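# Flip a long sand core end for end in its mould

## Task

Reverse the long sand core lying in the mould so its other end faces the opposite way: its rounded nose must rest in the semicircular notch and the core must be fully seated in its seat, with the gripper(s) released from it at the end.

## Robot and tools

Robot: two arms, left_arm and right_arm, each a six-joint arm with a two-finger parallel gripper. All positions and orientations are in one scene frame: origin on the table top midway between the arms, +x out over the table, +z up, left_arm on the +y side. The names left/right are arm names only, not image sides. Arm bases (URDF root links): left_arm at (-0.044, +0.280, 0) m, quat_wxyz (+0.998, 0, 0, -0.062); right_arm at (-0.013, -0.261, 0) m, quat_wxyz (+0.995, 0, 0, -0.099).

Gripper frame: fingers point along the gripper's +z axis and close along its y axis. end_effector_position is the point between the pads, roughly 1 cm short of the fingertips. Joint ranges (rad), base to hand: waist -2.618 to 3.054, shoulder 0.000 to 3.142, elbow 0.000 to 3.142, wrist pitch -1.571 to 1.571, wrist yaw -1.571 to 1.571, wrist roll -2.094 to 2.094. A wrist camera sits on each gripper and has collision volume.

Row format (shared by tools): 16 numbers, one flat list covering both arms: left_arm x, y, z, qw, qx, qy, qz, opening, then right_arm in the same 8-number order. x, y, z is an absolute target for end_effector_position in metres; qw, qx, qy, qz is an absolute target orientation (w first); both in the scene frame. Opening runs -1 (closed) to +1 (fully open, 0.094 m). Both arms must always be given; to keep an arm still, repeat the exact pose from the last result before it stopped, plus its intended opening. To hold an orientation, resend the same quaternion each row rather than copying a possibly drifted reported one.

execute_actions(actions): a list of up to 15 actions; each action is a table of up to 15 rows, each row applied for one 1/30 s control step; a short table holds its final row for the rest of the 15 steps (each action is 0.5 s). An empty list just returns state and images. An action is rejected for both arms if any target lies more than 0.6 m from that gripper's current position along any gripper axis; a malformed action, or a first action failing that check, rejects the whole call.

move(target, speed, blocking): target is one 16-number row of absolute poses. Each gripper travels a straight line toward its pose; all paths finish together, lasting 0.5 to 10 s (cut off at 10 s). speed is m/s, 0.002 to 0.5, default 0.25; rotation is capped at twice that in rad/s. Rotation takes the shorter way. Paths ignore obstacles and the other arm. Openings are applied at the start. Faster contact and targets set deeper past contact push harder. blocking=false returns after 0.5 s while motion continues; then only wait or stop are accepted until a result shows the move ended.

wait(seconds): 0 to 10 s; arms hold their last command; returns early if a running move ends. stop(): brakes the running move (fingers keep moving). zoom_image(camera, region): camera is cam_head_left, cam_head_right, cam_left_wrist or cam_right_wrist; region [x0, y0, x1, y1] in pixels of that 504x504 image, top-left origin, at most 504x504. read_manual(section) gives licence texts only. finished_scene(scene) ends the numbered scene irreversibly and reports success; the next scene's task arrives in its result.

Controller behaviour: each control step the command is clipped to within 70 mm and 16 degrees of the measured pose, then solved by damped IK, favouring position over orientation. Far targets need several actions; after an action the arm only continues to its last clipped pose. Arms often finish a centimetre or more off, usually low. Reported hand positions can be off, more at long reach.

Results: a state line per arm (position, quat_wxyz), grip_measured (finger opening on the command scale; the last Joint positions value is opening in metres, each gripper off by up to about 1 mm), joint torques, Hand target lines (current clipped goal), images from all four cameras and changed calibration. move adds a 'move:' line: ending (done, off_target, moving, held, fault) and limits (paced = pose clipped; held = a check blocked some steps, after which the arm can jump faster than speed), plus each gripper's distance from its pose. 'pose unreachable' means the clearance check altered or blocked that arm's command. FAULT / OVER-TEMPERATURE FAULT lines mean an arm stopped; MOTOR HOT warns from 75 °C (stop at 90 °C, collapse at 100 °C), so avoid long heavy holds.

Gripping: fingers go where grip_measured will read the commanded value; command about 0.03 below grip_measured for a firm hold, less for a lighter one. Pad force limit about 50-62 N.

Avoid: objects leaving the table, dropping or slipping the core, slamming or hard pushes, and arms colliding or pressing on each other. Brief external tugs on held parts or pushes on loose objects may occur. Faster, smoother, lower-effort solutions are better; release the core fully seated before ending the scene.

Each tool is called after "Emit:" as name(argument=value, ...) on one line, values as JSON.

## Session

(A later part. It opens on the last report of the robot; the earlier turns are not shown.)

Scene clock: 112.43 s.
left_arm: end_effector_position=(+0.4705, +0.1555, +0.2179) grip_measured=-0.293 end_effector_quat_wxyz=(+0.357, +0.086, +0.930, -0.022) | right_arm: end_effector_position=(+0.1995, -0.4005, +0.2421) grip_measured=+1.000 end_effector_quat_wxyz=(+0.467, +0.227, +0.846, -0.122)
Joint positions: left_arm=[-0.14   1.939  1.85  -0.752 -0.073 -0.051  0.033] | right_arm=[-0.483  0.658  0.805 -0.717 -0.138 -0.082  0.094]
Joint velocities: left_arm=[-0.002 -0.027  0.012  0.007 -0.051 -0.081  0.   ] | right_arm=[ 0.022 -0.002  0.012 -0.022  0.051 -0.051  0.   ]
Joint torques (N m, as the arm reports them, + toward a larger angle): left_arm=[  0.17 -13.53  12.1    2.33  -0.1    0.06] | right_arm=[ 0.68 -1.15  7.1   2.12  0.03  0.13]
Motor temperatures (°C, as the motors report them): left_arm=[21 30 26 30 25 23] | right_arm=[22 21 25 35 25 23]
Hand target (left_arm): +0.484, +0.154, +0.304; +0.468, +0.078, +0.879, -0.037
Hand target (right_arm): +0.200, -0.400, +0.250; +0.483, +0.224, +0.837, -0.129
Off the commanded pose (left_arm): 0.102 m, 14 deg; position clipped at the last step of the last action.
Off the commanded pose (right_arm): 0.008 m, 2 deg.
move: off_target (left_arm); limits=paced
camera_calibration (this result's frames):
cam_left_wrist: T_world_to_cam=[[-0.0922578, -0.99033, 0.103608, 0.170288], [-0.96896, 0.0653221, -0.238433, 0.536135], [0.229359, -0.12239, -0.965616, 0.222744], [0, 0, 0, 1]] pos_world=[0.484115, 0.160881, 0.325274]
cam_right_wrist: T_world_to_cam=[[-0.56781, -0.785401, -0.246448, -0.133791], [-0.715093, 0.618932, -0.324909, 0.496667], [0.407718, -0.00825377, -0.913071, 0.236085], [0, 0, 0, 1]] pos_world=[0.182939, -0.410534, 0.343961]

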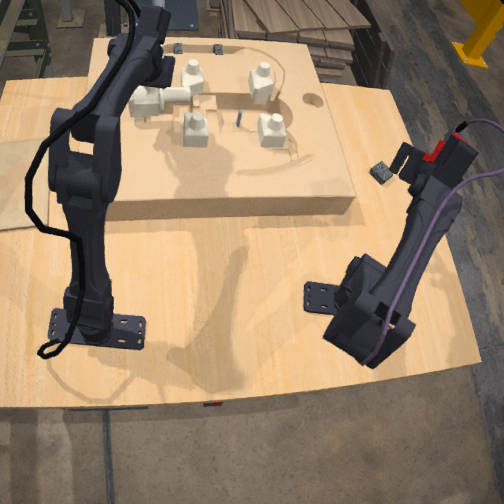

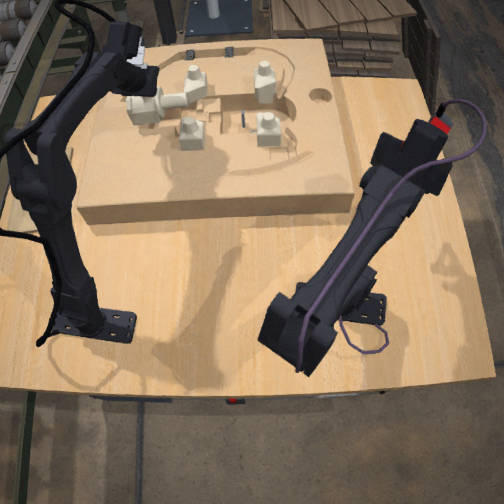

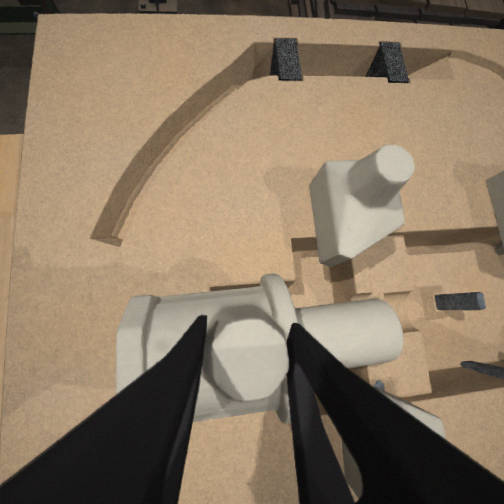

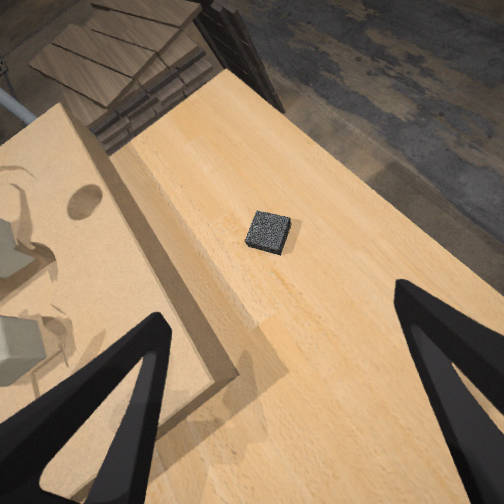

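Emit:
move(target=[0.495,0.15,0.32,0.4210,0.0790,0.9029,-0.0368,-0.4,0.2,-0.4,0.25,0.483,0.224,0.837,-0.129,1], speed=0.05)

Scene clock: 116.43 s.
left_arm: end_effector_position=(+0.4710, +0.1519, +0.2582) grip_measured=-0.293 end_effector_quat_wxyz=(+0.331, +0.092, +0.939, -0.023) | right_arm: end_effector_position=(+0.1995, -0.4005, +0.2421) grip_measured=+1.000 end_effector_quat_wxyz=(+0.467, +0.227, +0.846, -0.122)
Joint positions: left_arm=[-0.143  2.064  2.235 -1.068 -0.063 -0.049  0.033] | right_arm=[-0.483  0.658  0.805 -0.717 -0.138 -0.082  0.094]
Joint velocities: left_arm=[-0.012  0.032  0.002 -0.081  0.066 -0.037 -0.   ] | right_arm=[ 0.002  0.012  0.007  0.022 -0.022  0.007  0.   ]
Joint torques (N m, as the arm reports them, + toward a larger angle): left_arm=[  0.61 -11.79  12.42   2.13  -0.09  -0.07] | right_arm=[ 0.62 -1.21  7.09  2.08  0.06  0.09]
Motor temperatures (°C, as the motors report them): left_arm=[21 30 27 30 25 23] | right_arm=[22 21 25 35 25 23]
Hand target (left_arm): +0.485, +0.153, +0.321; +0.421, +0.079, +0.903, -0.036
Hand target (right_arm): +0.200, -0.400, +0.250; +0.483, +0.224, +0.837, -0.129
Off the commanded pose (left_arm): 0.066 m, 11 deg.
Off the commanded pose (right_arm): 0.008 m, 2 deg.
move: off_target (left_arm)
camera_calibration (this result's frames):
cam_left_wrist: T_world_to_cam=[[-0.0971687, -0.990149, 0.100817, 0.165557], [-0.979799, 0.0773765, -0.184408, 0.535789], [0.17479, -0.116699, -0.977665, 0.28909], [0, 0, 0, 1]] pos_world=[0.490522, 0.156205, 0.364746]
cam_right_wrist: T_world_to_cam=[[-0.56781, -0.785401, -0.246448, -0.133791], [-0.715093, 0.618932, -0.324909, 0.496667], [0.407718, -0.00825377, -0.913071, 0.236085], [0, 0, 0, 1]] pos_world=[0.182939, -0.410534, 0.343961]

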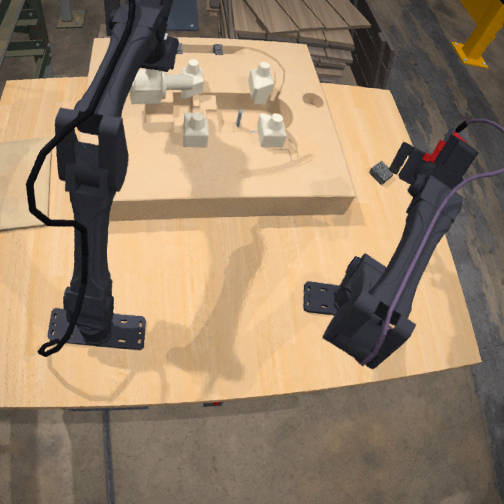

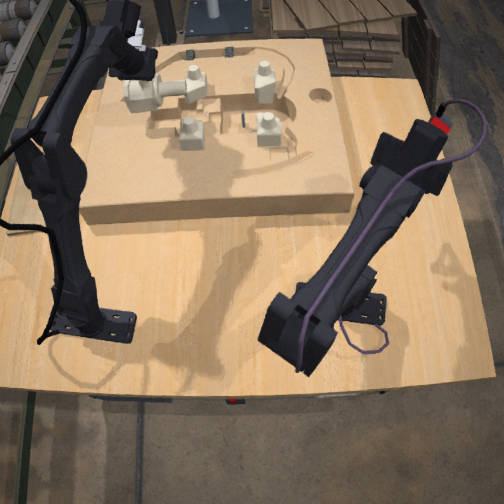

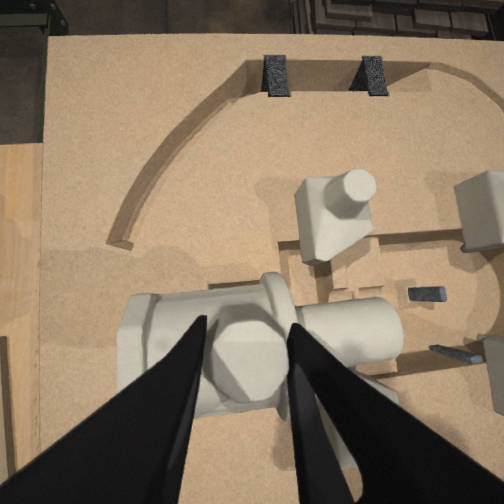

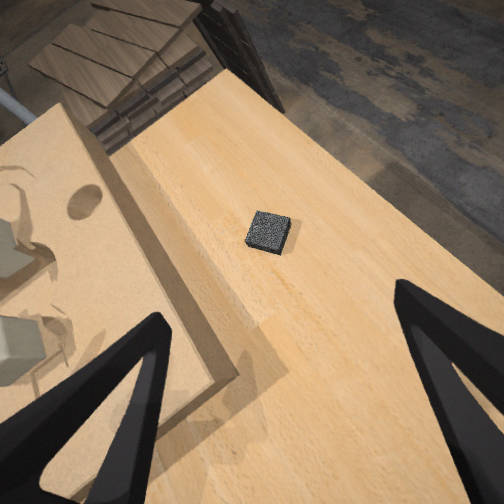

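Emit:
move(target=[0.498,0.088,0.305,0.44,0.0782,0.8937,-0.0385,-0.4,0.2,-0.4,0.25,0.483,0.224,0.837,-0.129,1], speed=0.04)

Scene clock: 120.20 s.
left_arm: end_effector_position=(+0.4718, +0.0967, +0.2283) grip_measured=-0.293 end_effector_quat_wxyz=(+0.329, +0.096, +0.939, -0.017) | right_arm: end_effector_position=(+0.1995, -0.4005, +0.2421) grip_measured=+1.000 end_effector_quat_wxyz=(+0.467, +0.227, +0.846, -0.122)
Joint positions: left_arm=[-0.267  2.116  2.194 -0.991 -0.147 -0.138  0.033] | right_arm=[-0.483  0.658  0.805 -0.717 -0.138 -0.082  0.094]
Joint velocities: left_arm=[-0.012 -0.002  0.002 -0.007  0.022 -0.007 -0.001] | right_arm=[-0.002  0.007  0.012 -0.051 -0.007 -0.037  0.   ]
Joint torques (N m, as the arm reports them, + toward a larger angle): left_arm=[ -0.64 -13.89  11.41   2.27  -0.41  -0.08] | right_arm=[ 0.66 -1.05  7.02  2.14  0.03  0.06]
Motor temperatures (°C, as the motors report them): left_arm=[21 31 27 30 25 23] | right_arm=[22 21 25 35 25 23]
Hand target (left_arm): +0.486, +0.092, +0.307; +0.437, +0.077, +0.895, -0.039
Hand target (right_arm): +0.200, -0.400, +0.250; +0.483, +0.224, +0.837, -0.129
Off the commanded pose (left_arm): 0.082 m, 14 deg.
Off the commanded pose (right_arm): 0.008 m, 2 deg.
move: off_target (left_arm)
camera_calibration (this result's frames):
cam_left_wrist: T_world_to_cam=[[-0.0997912, -0.991105, 0.0880502, 0.118284], [-0.980109, 0.0826546, -0.180429, 0.534054], [0.171547, -0.104304, -0.979639, 0.254016], [0, 0, 0, 1]] pos_world=[0.491659, 0.0995849, 0.334788]
cam_right_wrist: T_world_to_cam=[[-0.56781, -0.785401, -0.246448, -0.133791], [-0.715093, 0.618932, -0.324909, 0.496667], [0.407718, -0.00825377, -0.913071, 0.236085], [0, 0, 0, 1]] pos_world=[0.182939, -0.410534, 0.343961]

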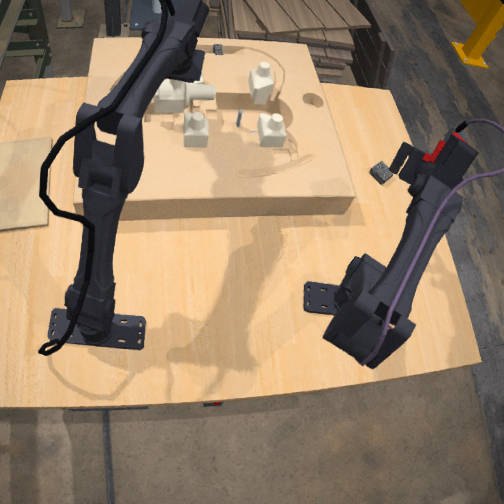

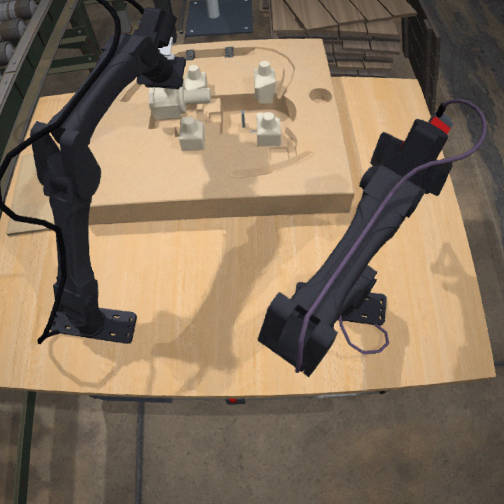

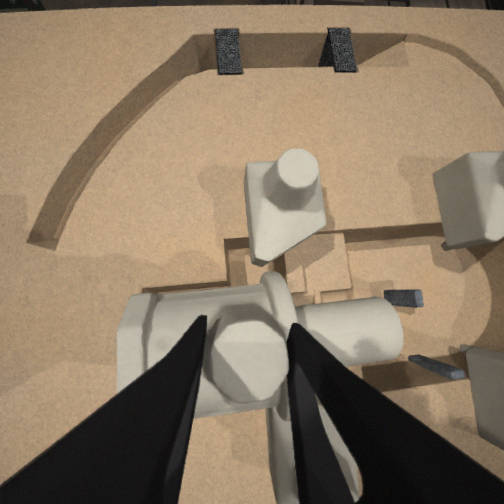

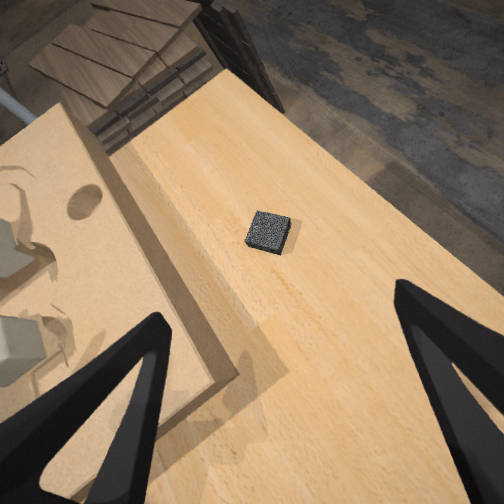

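Emit:
execute_actions(actions=[[[0.498,0.086,0.303,0.44,0.0782,0.8937,-0.0385,-0.4,0.2,-0.4,0.25,0.483,0.224,0.837,-0.129,1]],[[0.498,0.082,0.30,0.44,0.0782,0.8937,-0.0385,-0.4,0.2,-0.4,0.25,0.483,0.224,0.837,-0.129,1]],[[0.498,0.082,0.30,0.44,0.0782,0.8937,-0.0385,-0.4,0.2,-0.4,0.25,0.483,0.224,0.837,-0.129,1]]])

Scene clock: 122.03 s.
left_arm: end_effector_position=(+0.4726, +0.0906, +0.2309) grip_measured=-0.293 end_effector_quat_wxyz=(+0.337, +0.096, +0.936, -0.017) | right_arm: end_effector_position=(+0.1995, -0.4005, +0.2421) grip_measured=+1.000 end_effector_quat_wxyz=(+0.467, +0.227, +0.846, -0.122)
Joint positions: left_arm=[-0.281  2.116  2.194 -0.976 -0.16  -0.143  0.033] | right_arm=[-0.483  0.658  0.805 -0.717 -0.138 -0.082  0.094]
Joint velocities: left_arm=[-0.007 -0.007 -0.002 -0.081  0.022  0.007 -0.   ] | right_arm=[-0.022  0.007  0.022  0.007  0.022 -0.081  0.   ]
Joint torques (N m, as the arm reports them, + toward a larger angle): left_arm=[ -0.6  -13.45  10.5    2.33  -0.47  -0.05] | right_arm=[ 0.68 -1.12  7.14  2.06  0.05  0.06]
Motor temperatures (°C, as the motors report them): left_arm=[21 31 27 31 25 23] | right_arm=[22 21 25 36 25 23]
Hand target (left_arm): +0.487, +0.086, +0.302; +0.438, +0.077, +0.895, -0.038
Hand target (right_arm): +0.200, -0.400, +0.250; +0.483, +0.224, +0.837, -0.129
Off the commanded pose (left_arm): 0.074 m, 13 deg.
Off the commanded pose (right_arm): 0.008 m, 2 deg.
camera_calibration (this result's frames):
cam_left_wrist: T_world_to_cam=[[-0.102804, -0.990922, 0.0866266, 0.113815], [-0.976704, 0.0840687, -0.19744, 0.538034], [0.188365, -0.104906, -0.97648, 0.24715], [0, 0, 0, 1]] pos_world=[0.490646, 0.0934773, 0.337707]
cam_right_wrist: T_world_to_cam=[[-0.56781, -0.785401, -0.246448, -0.133791], [-0.715093, 0.618932, -0.324909, 0.496667], [0.407718, -0.00825377, -0.913071, 0.236085], [0, 0, 0, 1]] pos_world=[0.182939, -0.410534, 0.343961]

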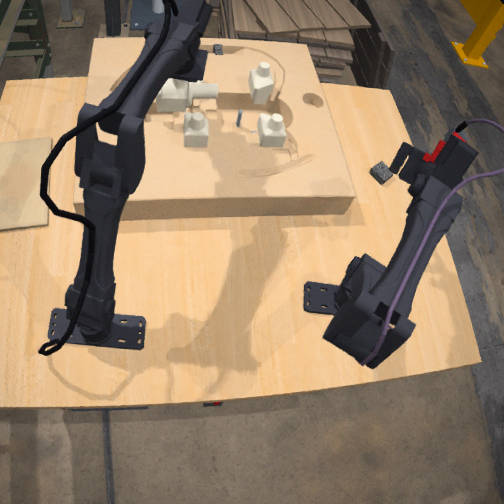

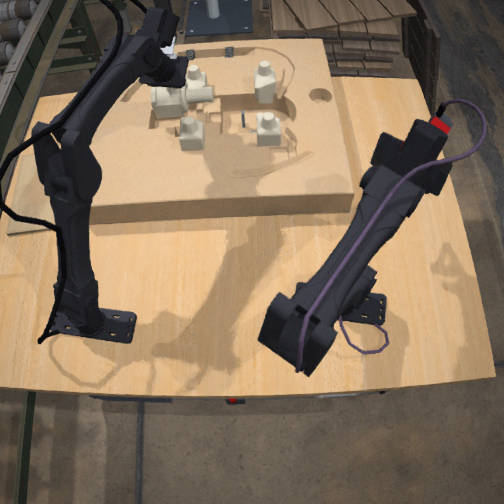

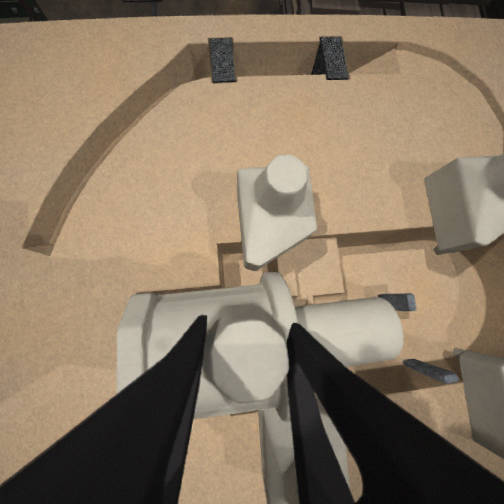

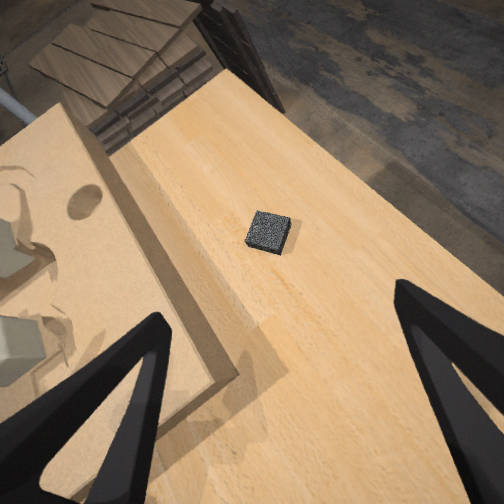

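Emit:
execute_actions(actions=[[[0.489,0.086,0.292,0.44,0.0782,0.8937,-0.0385,-0.4,0.2,-0.4,0.25,0.483,0.224,0.837,-0.129,1]],[[0.490,0.086,0.282,0.44,0.0782,0.8937,-0.0385,-0.4,0.2,-0.4,0.25,0.483,0.224,0.837,-0.129,1]],[[0.491,0.086,0.272,0.44,0.0782,0.8937,-0.0385,-0.4,0.2,-0.4,0.25,0.483,0.224,0.837,-0.129,1]],[[0.491,0.086,0.272,0.44,0.0782,0.8937,-0.0385,-0.4,0.2,-0.4,0.25,0.483,0.224,0.837,-0.129,1]]])

Scene clock: 124.43 s.
left_arm: end_effector_position=(+0.4740, +0.0914, +0.2002) grip_measured=-0.293 end_effector_quat_wxyz=(+0.345, +0.093, +0.934, -0.016) | right_arm: end_effector_position=(+0.1995, -0.4005, +0.2421) grip_measured=+1.000 end_effector_quat_wxyz=(+0.467, +0.227, +0.846, -0.122)
Joint positions: left_arm=[-0.281  2.066  1.982 -0.798 -0.167 -0.147  0.033] | right_arm=[-0.483  0.658  0.805 -0.717 -0.138 -0.082  0.094]
Joint velocities: left_arm=[-0.002  0.002 -0.007  0.022 -0.022  0.007 -0.   ] | right_arm=[ 0.002 -0.002  0.002 -0.066 -0.022 -0.037  0.   ]
Joint torques (N m, as the arm reports them, + toward a larger angle): left_arm=[ -0.35 -15.01   8.53   2.17  -0.33   0.01] | right_arm=[ 0.62 -1.16  7.13  2.1   0.05  0.08]
Motor temperatures (°C, as the motors report them): left_arm=[21 31 27 31 25 23] | right_arm=[22 21 25 36 25 23]
Hand target (left_arm): +0.483, +0.089, +0.273; +0.438, +0.078, +0.895, -0.037
Hand target (right_arm): +0.200, -0.400, +0.250; +0.483, +0.224, +0.837, -0.129
Off the commanded pose (left_arm): 0.074 m, 12 deg.
Off the commanded pose (right_arm): 0.008 m, 2 deg.
camera_calibration (this result's frames):
cam_left_wrist: T_world_to_cam=[[-0.0970626, -0.991379, 0.0880164, 0.114443], [-0.974013, 0.0764334, -0.213207, 0.535847], [0.204642, -0.106424, -0.973034, 0.20871], [0, 0, 0, 1]] pos_world=[0.490319, 0.0947111, 0.307256]
cam_right_wrist: T_world_to_cam=[[-0.56781, -0.785401, -0.246448, -0.133791], [-0.715093, 0.618932, -0.324909, 0.496667], [0.407718, -0.00825377, -0.913071, 0.236085], [0, 0, 0, 1]] pos_world=[0.182939, -0.410534, 0.343961]

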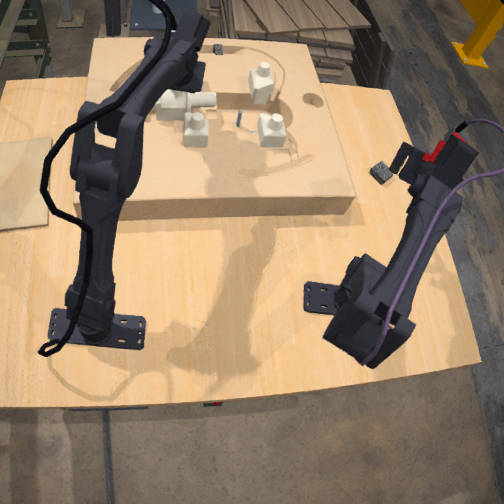

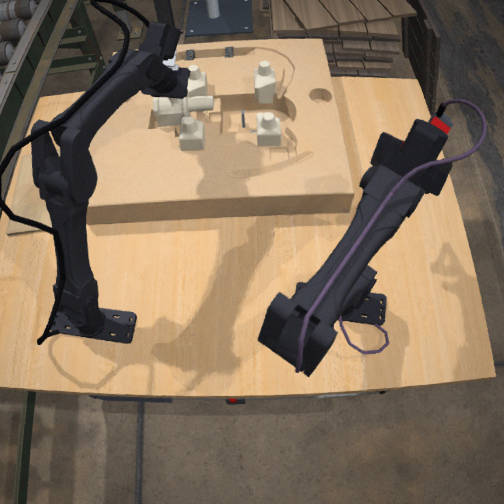

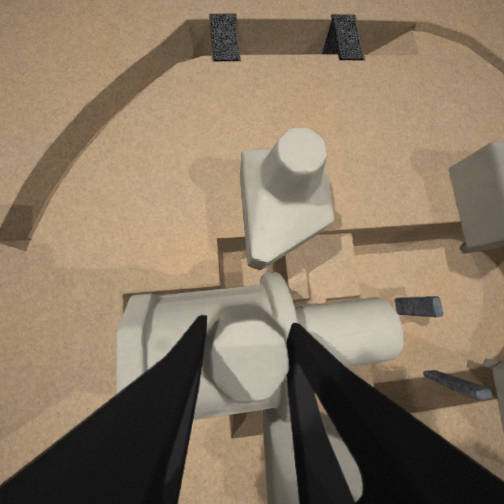

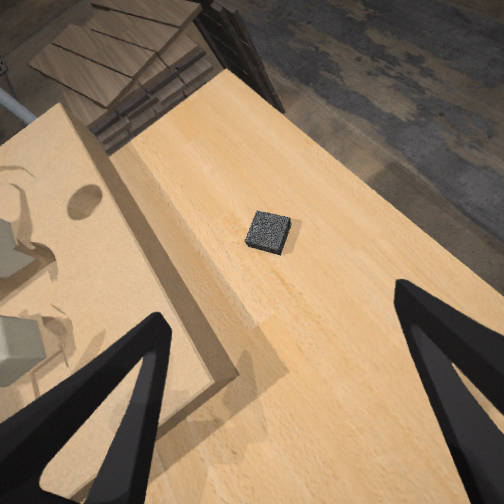

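Looks aligned. Continue lowering.

Emit:
execute_actions(actions=[[[0.491,0.086,0.262,0.44,0.0782,0.8937,-0.0385,-0.4,0.2,-0.4,0.25,0.483,0.224,0.837,-0.129,1]],[[0.491,0.086,0.252,0.44,0.0782,0.8937,-0.0385,-0.4,0.2,-0.4,0.25,0.483,0.224,0.837,-0.129,1]],[[0.491,0.086,0.242,0.44,0.0782,0.8937,-0.0385,-0.4,0.2,-0.4,0.25,0.483,0.224,0.837,-0.129,1]],[[0.491,0.086,0.242,0.44,0.0782,0.8937,-0.0385,-0.4,0.2,-0.4,0.25,0.483,0.224,0.837,-0.129,1]]])

Scene clock: 126.63 s.
left_arm: end_effector_position=(+0.4797, +0.0902, +0.1912) grip_measured=-0.293 end_effector_quat_wxyz=(+0.373, +0.089, +0.923, -0.021) | right_arm: end_effector_position=(+0.1995, -0.4005, +0.2421) grip_measured=+1.000 end_effector_quat_wxyz=(+0.467, +0.227, +0.846, -0.122)
Joint positions: left_arm=[-0.281  2.032  1.856 -0.646 -0.174 -0.145  0.033] | right_arm=[-0.483  0.658  0.805 -0.717 -0.138 -0.082  0.094]
Joint velocities: left_arm=[ 0.002 -0.002 -0.012  0.007  0.007 -0.066  0.   ] | right_arm=[-0.007 -0.007 -0.002  0.007 -0.066  0.051  0.   ]
Joint torques (N m, as the arm reports them, + toward a larger angle): left_arm=[ -0.33 -13.48   7.57   2.07  -0.25  -0.03] | right_arm=[ 0.75 -1.15  7.24  2.12  0.    0.09]
Motor temperatures (°C, as the motors report them): left_arm=[21 32 27 31 25 23] | right_arm=[22 21 25 36 25 23]
Hand target (left_arm): +0.487, +0.088, +0.243; +0.439, +0.078, +0.894, -0.037
Hand target (right_arm): +0.200, -0.400, +0.250; +0.483, +0.224, +0.837, -0.129
Off the commanded pose (left_arm): 0.052 m, 9 deg.
Off the commanded pose (right_arm): 0.008 m, 2 deg.
camera_calibration (this result's frames):
cam_left_wrist: T_world_to_cam=[[-0.0999582, -0.989953, 0.10001, 0.113564], [-0.96019, 0.0696223, -0.270534, 0.544517], [0.260853, -0.12307, -0.957502, 0.170276], [0, 0, 0, 1]] pos_world=[0.489774, 0.0954686, 0.298992]
cam_right_wrist: T_world_to_cam=[[-0.56781, -0.785401, -0.246448, -0.133791], [-0.715093, 0.618932, -0.324909, 0.496667], [0.407718, -0.00825377, -0.913071, 0.236085], [0, 0, 0, 1]] pos_world=[0.182939, -0.410534, 0.343961]

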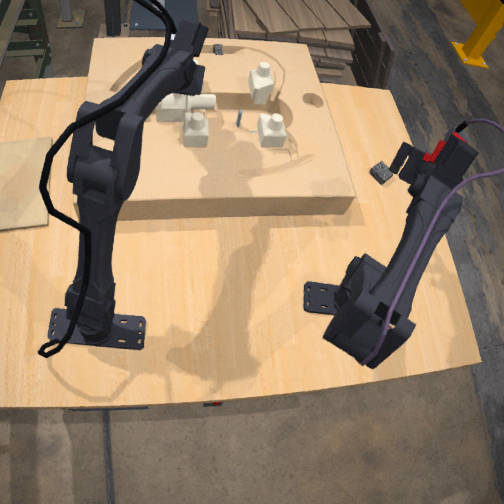

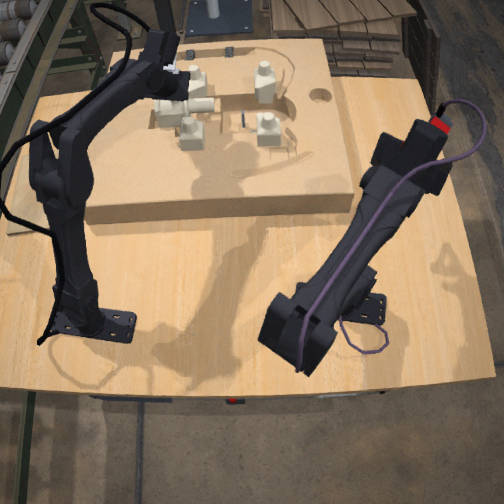

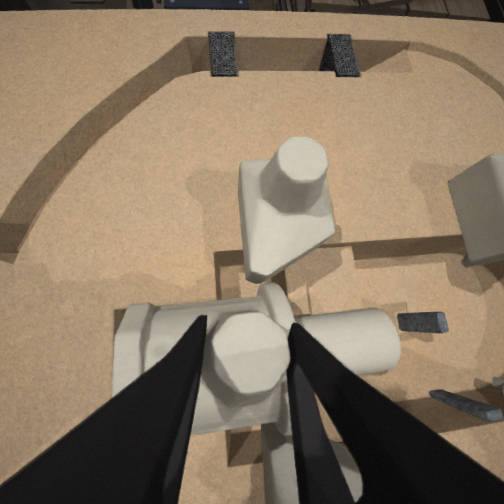

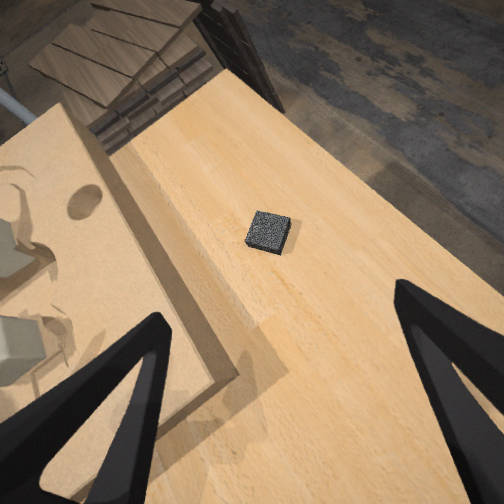

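Emit:
zoom_image(camera="cam_left_wrist", region=[80, 220, 460, 504])

Emit:
zoom_image(camera="cam_head_right", region=[120, 50, 300, 170])

Region (80, 220, 460, 504) of cam_left_wrist's 504x504 image, scaled by 1.326, with more detail than that image has; it fills the top 377 rows of this view, and the rest is white.

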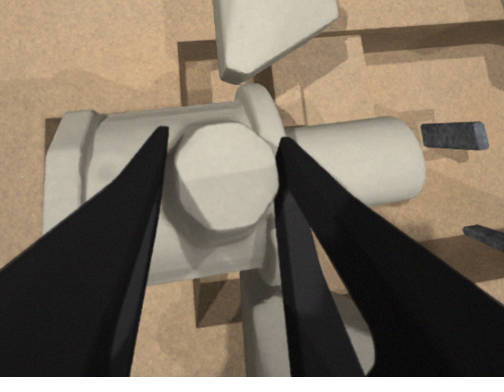

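Region (120, 50, 300, 170) of cam_head_right's 504x504 image, scaled by 2.800, with more detail than that image has.

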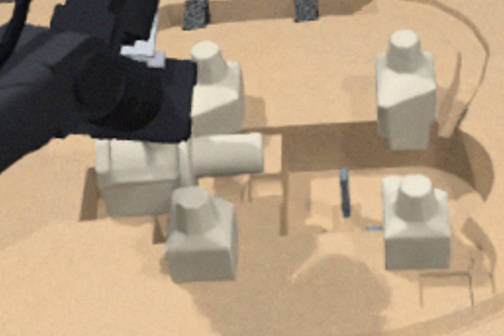

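Emit:
execute_actions(actions=[[[0.489,0.088,0.262,0.44,0.0782,0.8937,-0.0385,-0.4,0.2,-0.4,0.25,0.483,0.224,0.837,-0.129,1]],[[0.489,0.090,0.275,0.44,0.0782,0.8937,-0.0385,-0.4,0.2,-0.4,0.25,0.483,0.224,0.837,-0.129,1]],[[0.489,0.094,0.275,0.44,0.0782,0.8937,-0.0385,-0.4,0.2,-0.4,0.25,0.483,0.224,0.837,-0.129,1]],[[0.489,0.094,0.275,0.44,0.0782,0.8937,-0.0385,-0.4,0.2,-0.4,0.25,0.483,0.224,0.837,-0.129,1]]])

Scene clock: 130.60 s.
left_arm: end_effector_position=(+0.4701, +0.0957, +0.1990) grip_measured=-0.293 end_effector_quat_wxyz=(+0.352, +0.091, +0.931, -0.017) | right_arm: end_effector_position=(+0.1995, -0.4005, +0.2421) grip_measured=+1.000 end_effector_quat_wxyz=(+0.467, +0.227, +0.846, -0.122)
Joint positions: left_arm=[-0.276  2.027  1.909 -0.75  -0.167 -0.144  0.033] | right_arm=[-0.483  0.658  0.805 -0.717 -0.138 -0.082  0.094]
Joint velocities: left_arm=[-0.007 -0.007  0.012 -0.081 -0.007  0.081  0.   ] | right_arm=[ 0.002 -0.012  0.012  0.007  0.037  0.037  0.   ]
Joint torques (N m, as the arm reports them, + toward a larger angle): left_arm=[  0.68 -14.09  12.17   1.9   -0.2    0.1 ] | right_arm=[ 0.56 -1.03  7.15  2.09  0.    0.04]
Motor temperatures (°C, as the motors report them): left_arm=[21 32 27 31 25 23] | right_arm=[22 21 25 36 25 23]
Hand target (left_arm): +0.480, +0.097, +0.276; +0.440, +0.078, +0.894, -0.036
Hand target (right_arm): +0.200, -0.400, +0.250; +0.483, +0.224, +0.837, -0.129
Off the commanded pose (left_arm): 0.078 m, 11 deg.
Off the commanded pose (right_arm): 0.008 m, 2 deg.
camera_calibration (this result's frames):
cam_left_wrist: T_world_to_cam=[[-0.0963279, -0.991193, 0.0908718, 0.117518], [-0.971033, 0.0735251, -0.227353, 0.533141], [0.218669, -0.11014, -0.969563, 0.201932], [0, 0, 0, 1]] pos_world=[0.484861, 0.0995246, 0.306318]
cam_right_wrist: T_world_to_cam=[[-0.56781, -0.785401, -0.246448, -0.133791], [-0.715093, 0.618932, -0.324909, 0.496667], [0.407718, -0.00825377, -0.913071, 0.236085], [0, 0, 0, 1]] pos_world=[0.182939, -0.410534, 0.343961]

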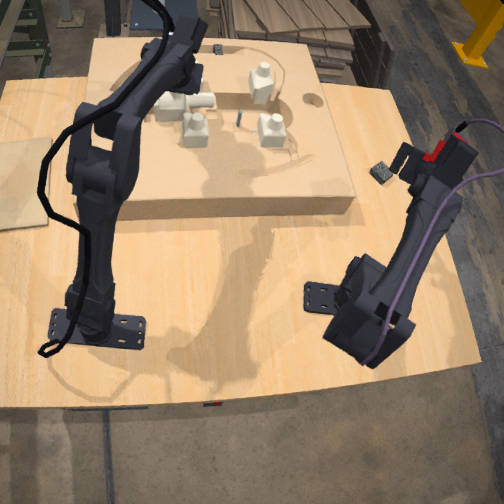

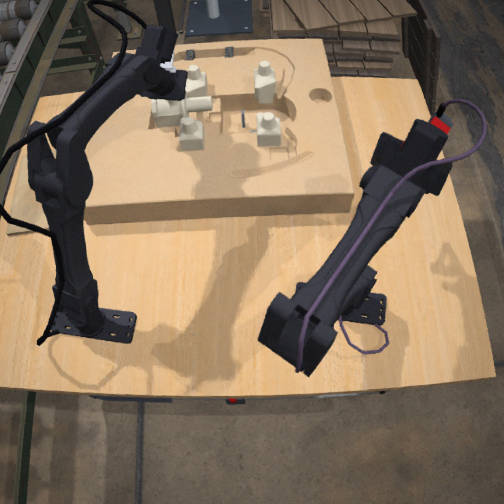

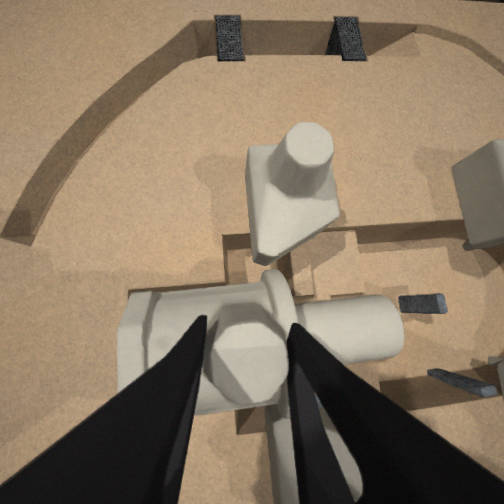

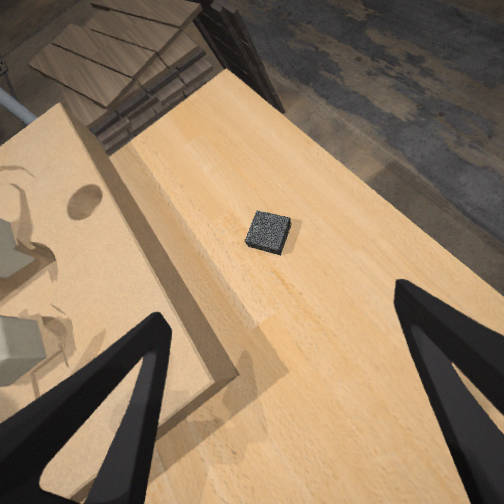

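Emit:
execute_actions(actions=[[[0.489,0.094,0.265,0.44,0.0782,0.8937,-0.0385,-0.4,0.2,-0.4,0.25,0.483,0.224,0.837,-0.129,1]],[[0.488,0.094,0.255,0.44,0.0782,0.8937,-0.0385,-0.4,0.2,-0.4,0.25,0.483,0.224,0.837,-0.129,1]],[[0.487,0.094,0.245,0.44,0.0782,0.8937,-0.0385,-0.4,0.2,-0.4,0.25,0.483,0.224,0.837,-0.129,1]],[[0.487,0.094,0.245,0.44,0.0782,0.8937,-0.0385,-0.4,0.2,-0.4,0.25,0.483,0.224,0.837,-0.129,1]]])

Scene clock: 132.93 s.
left_arm: end_effector_position=(+0.4750, +0.0941, +0.1938) grip_measured=-0.293 end_effector_quat_wxyz=(+0.373, +0.092, +0.923, -0.022) | right_arm: end_effector_position=(+0.1995, -0.4005, +0.2421) grip_measured=+1.000 end_effector_quat_wxyz=(+0.467, +0.227, +0.846, -0.122)
Joint positions: left_arm=[-0.276  2.006  1.827 -0.641 -0.167 -0.135  0.033] | right_arm=[-0.483  0.658  0.805 -0.717 -0.138 -0.082  0.094]
Joint velocities: left_arm=[-0.007 -0.002 -0.007 -0.051  0.037 -0.007 -0.001] | right_arm=[ 0.007 -0.002  0.007  0.007  0.066 -0.022  0.   ]
Joint torques (N m, as the arm reports them, + toward a larger angle): left_arm=[  0.41 -13.4    7.66   2.02  -0.21   0.  ] | right_arm=[ 0.68 -1.32  7.13  2.09  0.05  0.09]
Motor temperatures (°C, as the motors report them): left_arm=[21 32 27 31 25 23] | right_arm=[22 21 25 37 25 23]
Hand target (left_arm): +0.483, +0.096, +0.246; +0.439, +0.078, +0.894, -0.037
Hand target (right_arm): +0.200, -0.400, +0.250; +0.483, +0.224, +0.837, -0.129
Off the commanded pose (left_arm): 0.053 m, 9 deg.
Off the commanded pose (right_arm): 0.008 m, 2 deg.
camera_calibration (this result's frames):
cam_left_wrist: T_world_to_cam=[[-0.106502, -0.989409, 0.0986246, 0.120018], [-0.95939, 0.0761983, -0.271597, 0.53965], [0.261205, -0.123545, -0.957344, 0.174284], [0, 0, 0, 1]] pos_world=[0.484993, 0.0991588, 0.30158]
cam_right_wrist: T_world_to_cam=[[-0.56781, -0.785401, -0.246448, -0.133791], [-0.715093, 0.618932, -0.324909, 0.496667], [0.407718, -0.00825377, -0.913071, 0.236085], [0, 0, 0, 1]] pos_world=[0.182939, -0.410534, 0.343961]

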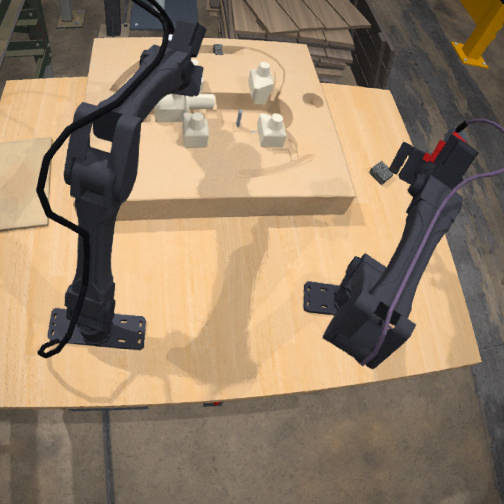

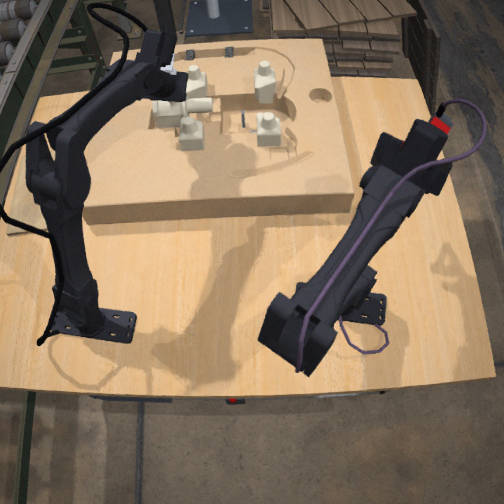

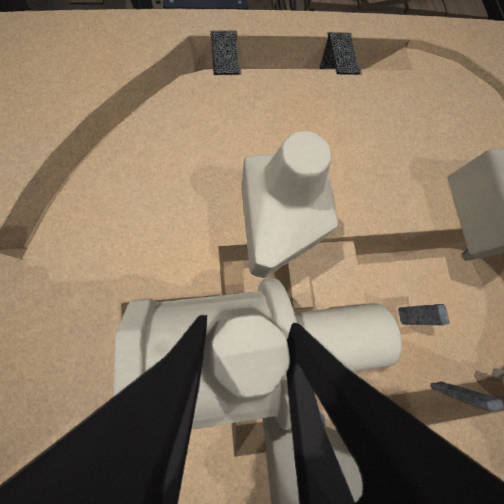

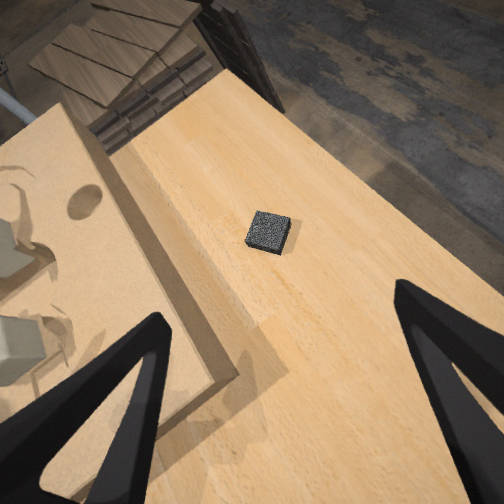

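Emit:
execute_actions(actions=[[[0.486,0.094,0.235,0.44,0.0782,0.8937,-0.0385,-0.4,0.2,-0.4,0.25,0.483,0.224,0.837,-0.129,1]],[[0.485,0.094,0.225,0.44,0.0782,0.8937,-0.0385,-0.4,0.2,-0.4,0.25,0.483,0.224,0.837,-0.129,1]],[[0.485,0.094,0.215,0.44,0.0782,0.8937,-0.0385,-0.4,0.2,-0.4,0.25,0.483,0.224,0.837,-0.129,1]],[[0.485,0.094,0.215,0.44,0.0782,0.8937,-0.0385,-0.4,0.2,-0.4,0.25,0.483,0.224,0.837,-0.129,1]]])

Scene clock: 135.27 s.
left_arm: end_effector_position=(+0.4825, +0.0924, +0.1890) grip_measured=-0.294 end_effector_quat_wxyz=(+0.409, +0.086, +0.908, -0.029) | right_arm: end_effector_position=(+0.1995, -0.4005, +0.2421) grip_measured=+1.000 end_effector_quat_wxyz=(+0.467, +0.227, +0.846, -0.122)
Joint positions: left_arm=[-0.276  1.978  1.713 -0.474 -0.174 -0.133  0.033] | right_arm=[-0.483  0.658  0.805 -0.717 -0.138 -0.082  0.094]
Joint velocities: left_arm=[-0.012 -0.012 -0.002 -0.022  0.007  0.037  0.   ] | right_arm=[-0.012 -0.012  0.002 -0.007  0.007 -0.051  0.   ]
Joint torques (N m, as the arm reports them, + toward a larger angle): left_arm=[  0.33 -11.86   6.48   1.8   -0.08  -0.05] | right_arm=[ 0.64 -1.16  7.12  2.06  0.07  0.08]
Motor temperatures (°C, as the motors report them): left_arm=[21 32 26 31 25 23] | right_arm=[22 21 25 37 25 23]
Hand target (left_arm): +0.484, +0.094, +0.215; +0.440, +0.078, +0.894, -0.038
Hand target (right_arm): +0.200, -0.400, +0.250; +0.483, +0.224, +0.837, -0.129
Off the commanded pose (left_arm): 0.026 m, 4 deg.
Off the commanded pose (right_arm): 0.008 m, 2 deg.
camera_calibration (this result's frames):
cam_left_wrist: T_world_to_cam=[[-0.110572, -0.987203, 0.11491, 0.118276], [-0.936179, 0.0646372, -0.34553, 0.54953], [0.333681, -0.145782, -0.931346, 0.12975], [0, 0, 0, 1]] pos_world=[0.484241, 0.100158, 0.29713]
cam_right_wrist: T_world_to_cam=[[-0.56781, -0.785401, -0.246448, -0.133791], [-0.715093, 0.618932, -0.324909, 0.496667], [0.407718, -0.00825377, -0.913071, 0.236085], [0, 0, 0, 1]] pos_world=[0.182939, -0.410534, 0.343961]

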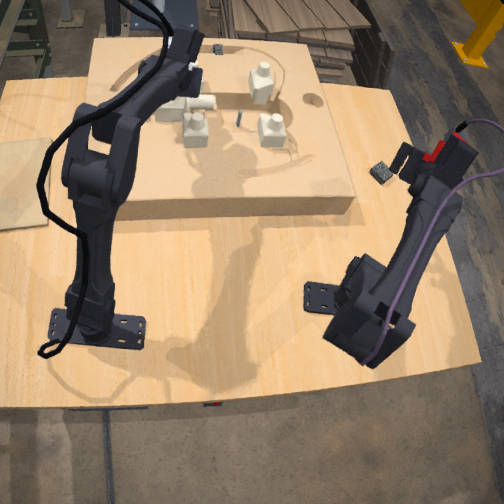

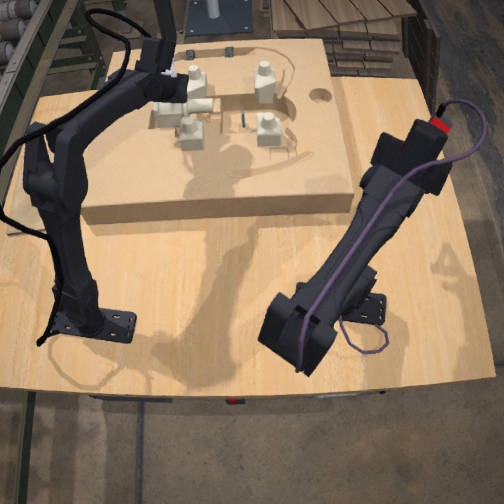

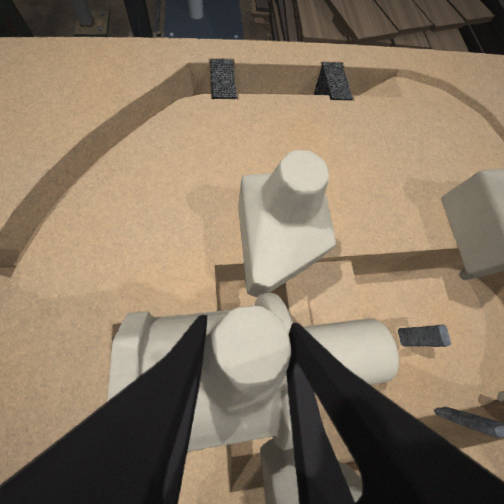

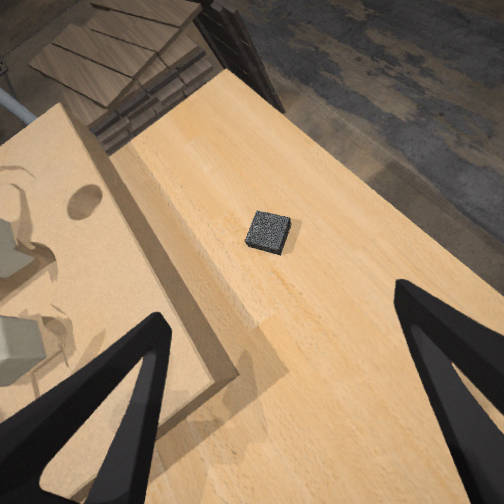

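Emit:
move(target=[0.485,0.094,0.215,0.44,0.0782,0.8937,-0.0385,-0.4,0.43,-0.07,0.24,0.3998,-0.4435,0.7681,0.2309,1], speed=0.2)

Scene clock: 140.50 s.
left_arm: end_effector_position=(+0.4825, +0.0924, +0.1890) grip_measured=-0.294 end_effector_quat_wxyz=(+0.409, +0.086, +0.908, -0.029) | right_arm: end_effector_position=(+0.4309, -0.0766, +0.2244) grip_measured=+1.000 end_effector_quat_wxyz=(+0.388, -0.434, +0.783, +0.221)
Joint positions: left_arm=[-0.276  1.978  1.713 -0.474 -0.174 -0.132  0.033] | right_arm=[ 0.365  1.788  1.581 -0.649 -0.649 -0.596  0.094]
Joint velocities: left_arm=[-0.012 -0.017 -0.012 -0.022  0.007 -0.081  0.001] | right_arm=[-0.007  0.007  0.012 -0.081  0.007 -0.066  0.   ]
Joint torques (N m, as the arm reports them, + toward a larger angle): left_arm=[  0.35 -11.87   6.36   1.78  -0.1   -0.05] | right_arm=[  0.74 -10.67  10.19   1.54  -0.37  -0.08]
Motor temperatures (°C, as the motors report them): left_arm=[21 32 26 31 25 23] | right_arm=[22 22 26 37 25 23]
Hand target (left_arm): +0.484, +0.094, +0.215; +0.440, +0.078, +0.894, -0.038
Hand target (right_arm): +0.430, -0.070, +0.238; +0.398, -0.445, +0.769, +0.227
Off the commanded pose (left_arm): 0.026 m, 4 deg.
Off the commanded pose (right_arm): 0.017 m, 3 deg.
move: off_target (left_arm, right_arm)
camera_calibration (this result's frames):
cam_left_wrist: T_world_to_cam=[[-0.110827, -0.987207, 0.114627, 0.118453], [-0.936146, 0.0649714, -0.345556, 0.549488], [0.333688, -0.145604, -0.931371, 0.129735], [0, 0, 0, 1]] pos_world=[0.484238, 0.100127, 0.297132]
cam_right_wrist: T_world_to_cam=[[0.755581, -0.608986, -0.241317, -0.310186], [-0.654701, -0.71418, -0.247617, 0.310433], [-0.0215486, 0.345085, -0.938324, 0.346028], [0, 0, 0, 1]] pos_world=[0.445068, -0.086603, 0.326701]

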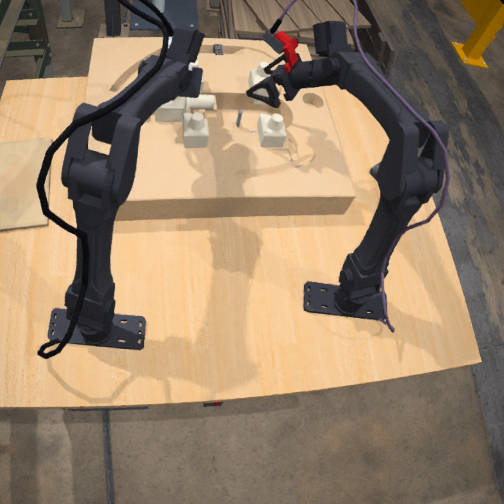

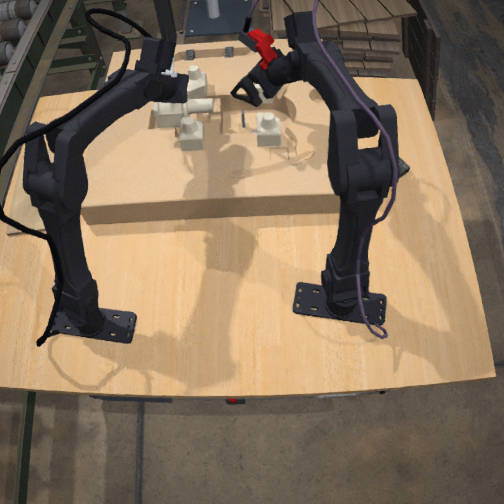

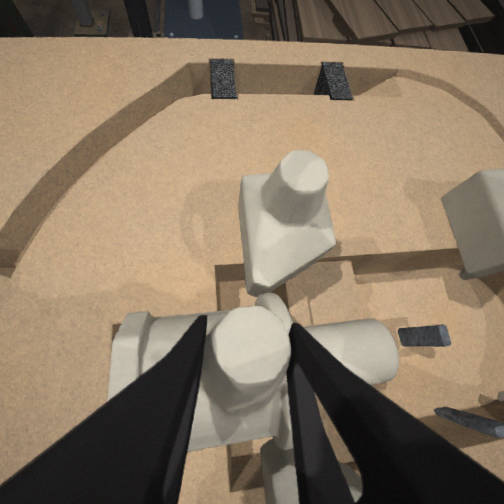

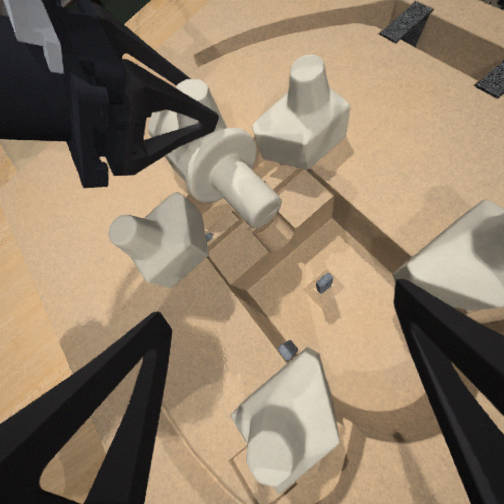

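Emit:
zoom_image(camera="cam_right_wrist", region=[100, 60, 360, 300])

Region (100, 60, 360, 300) of cam_right_wrist's 504x504 image, scaled by 1.938, with more detail than that image has; it fills the top 465 rows of this view, and the rest is white.

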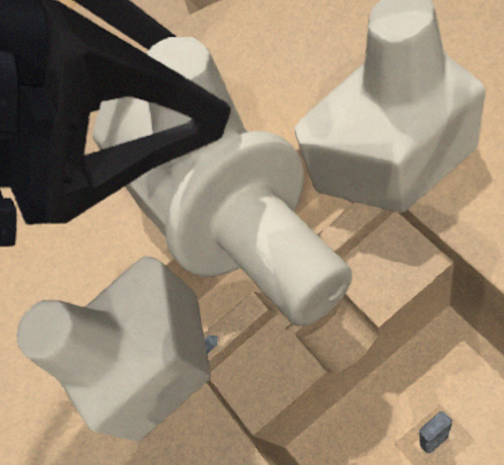

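Emit:
zoom_image(camera="cam_right_wrist", region=[170, 120, 340, 290])

Region (170, 120, 340, 290) of cam_right_wrist's 504x504 image, scaled by 2.965, with more detail than that image has.

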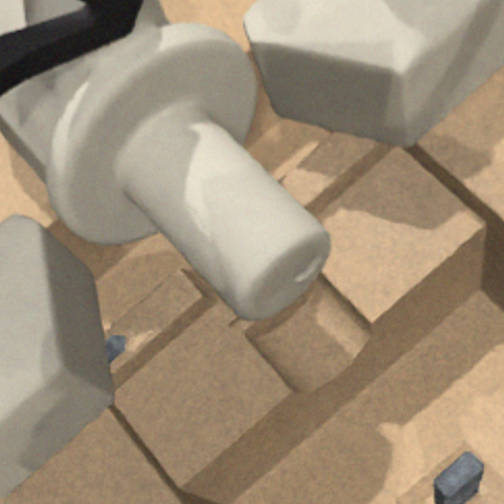

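Emit:
zoom_image(camera="cam_head_left", region=[130, 60, 250, 160])

Emit:
zoom_image(camera="cam_head_right", region=[130, 60, 250, 160])

Region (130, 60, 250, 160) of cam_head_left's 504x504 image, scaled by 4.200, with more detail than that image has.

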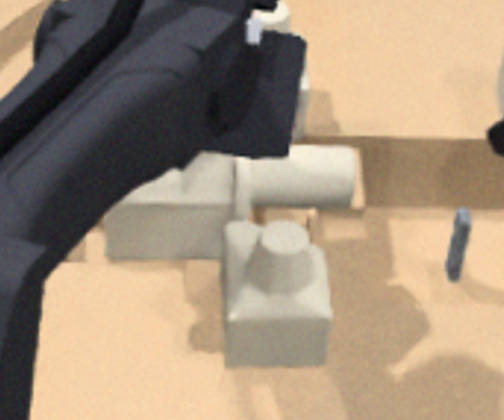

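Region (130, 60, 250, 160) of cam_head_right's 504x504 image, scaled by 4.200, with more detail than that image has.

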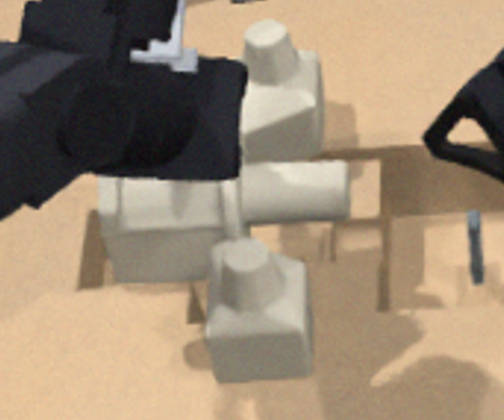

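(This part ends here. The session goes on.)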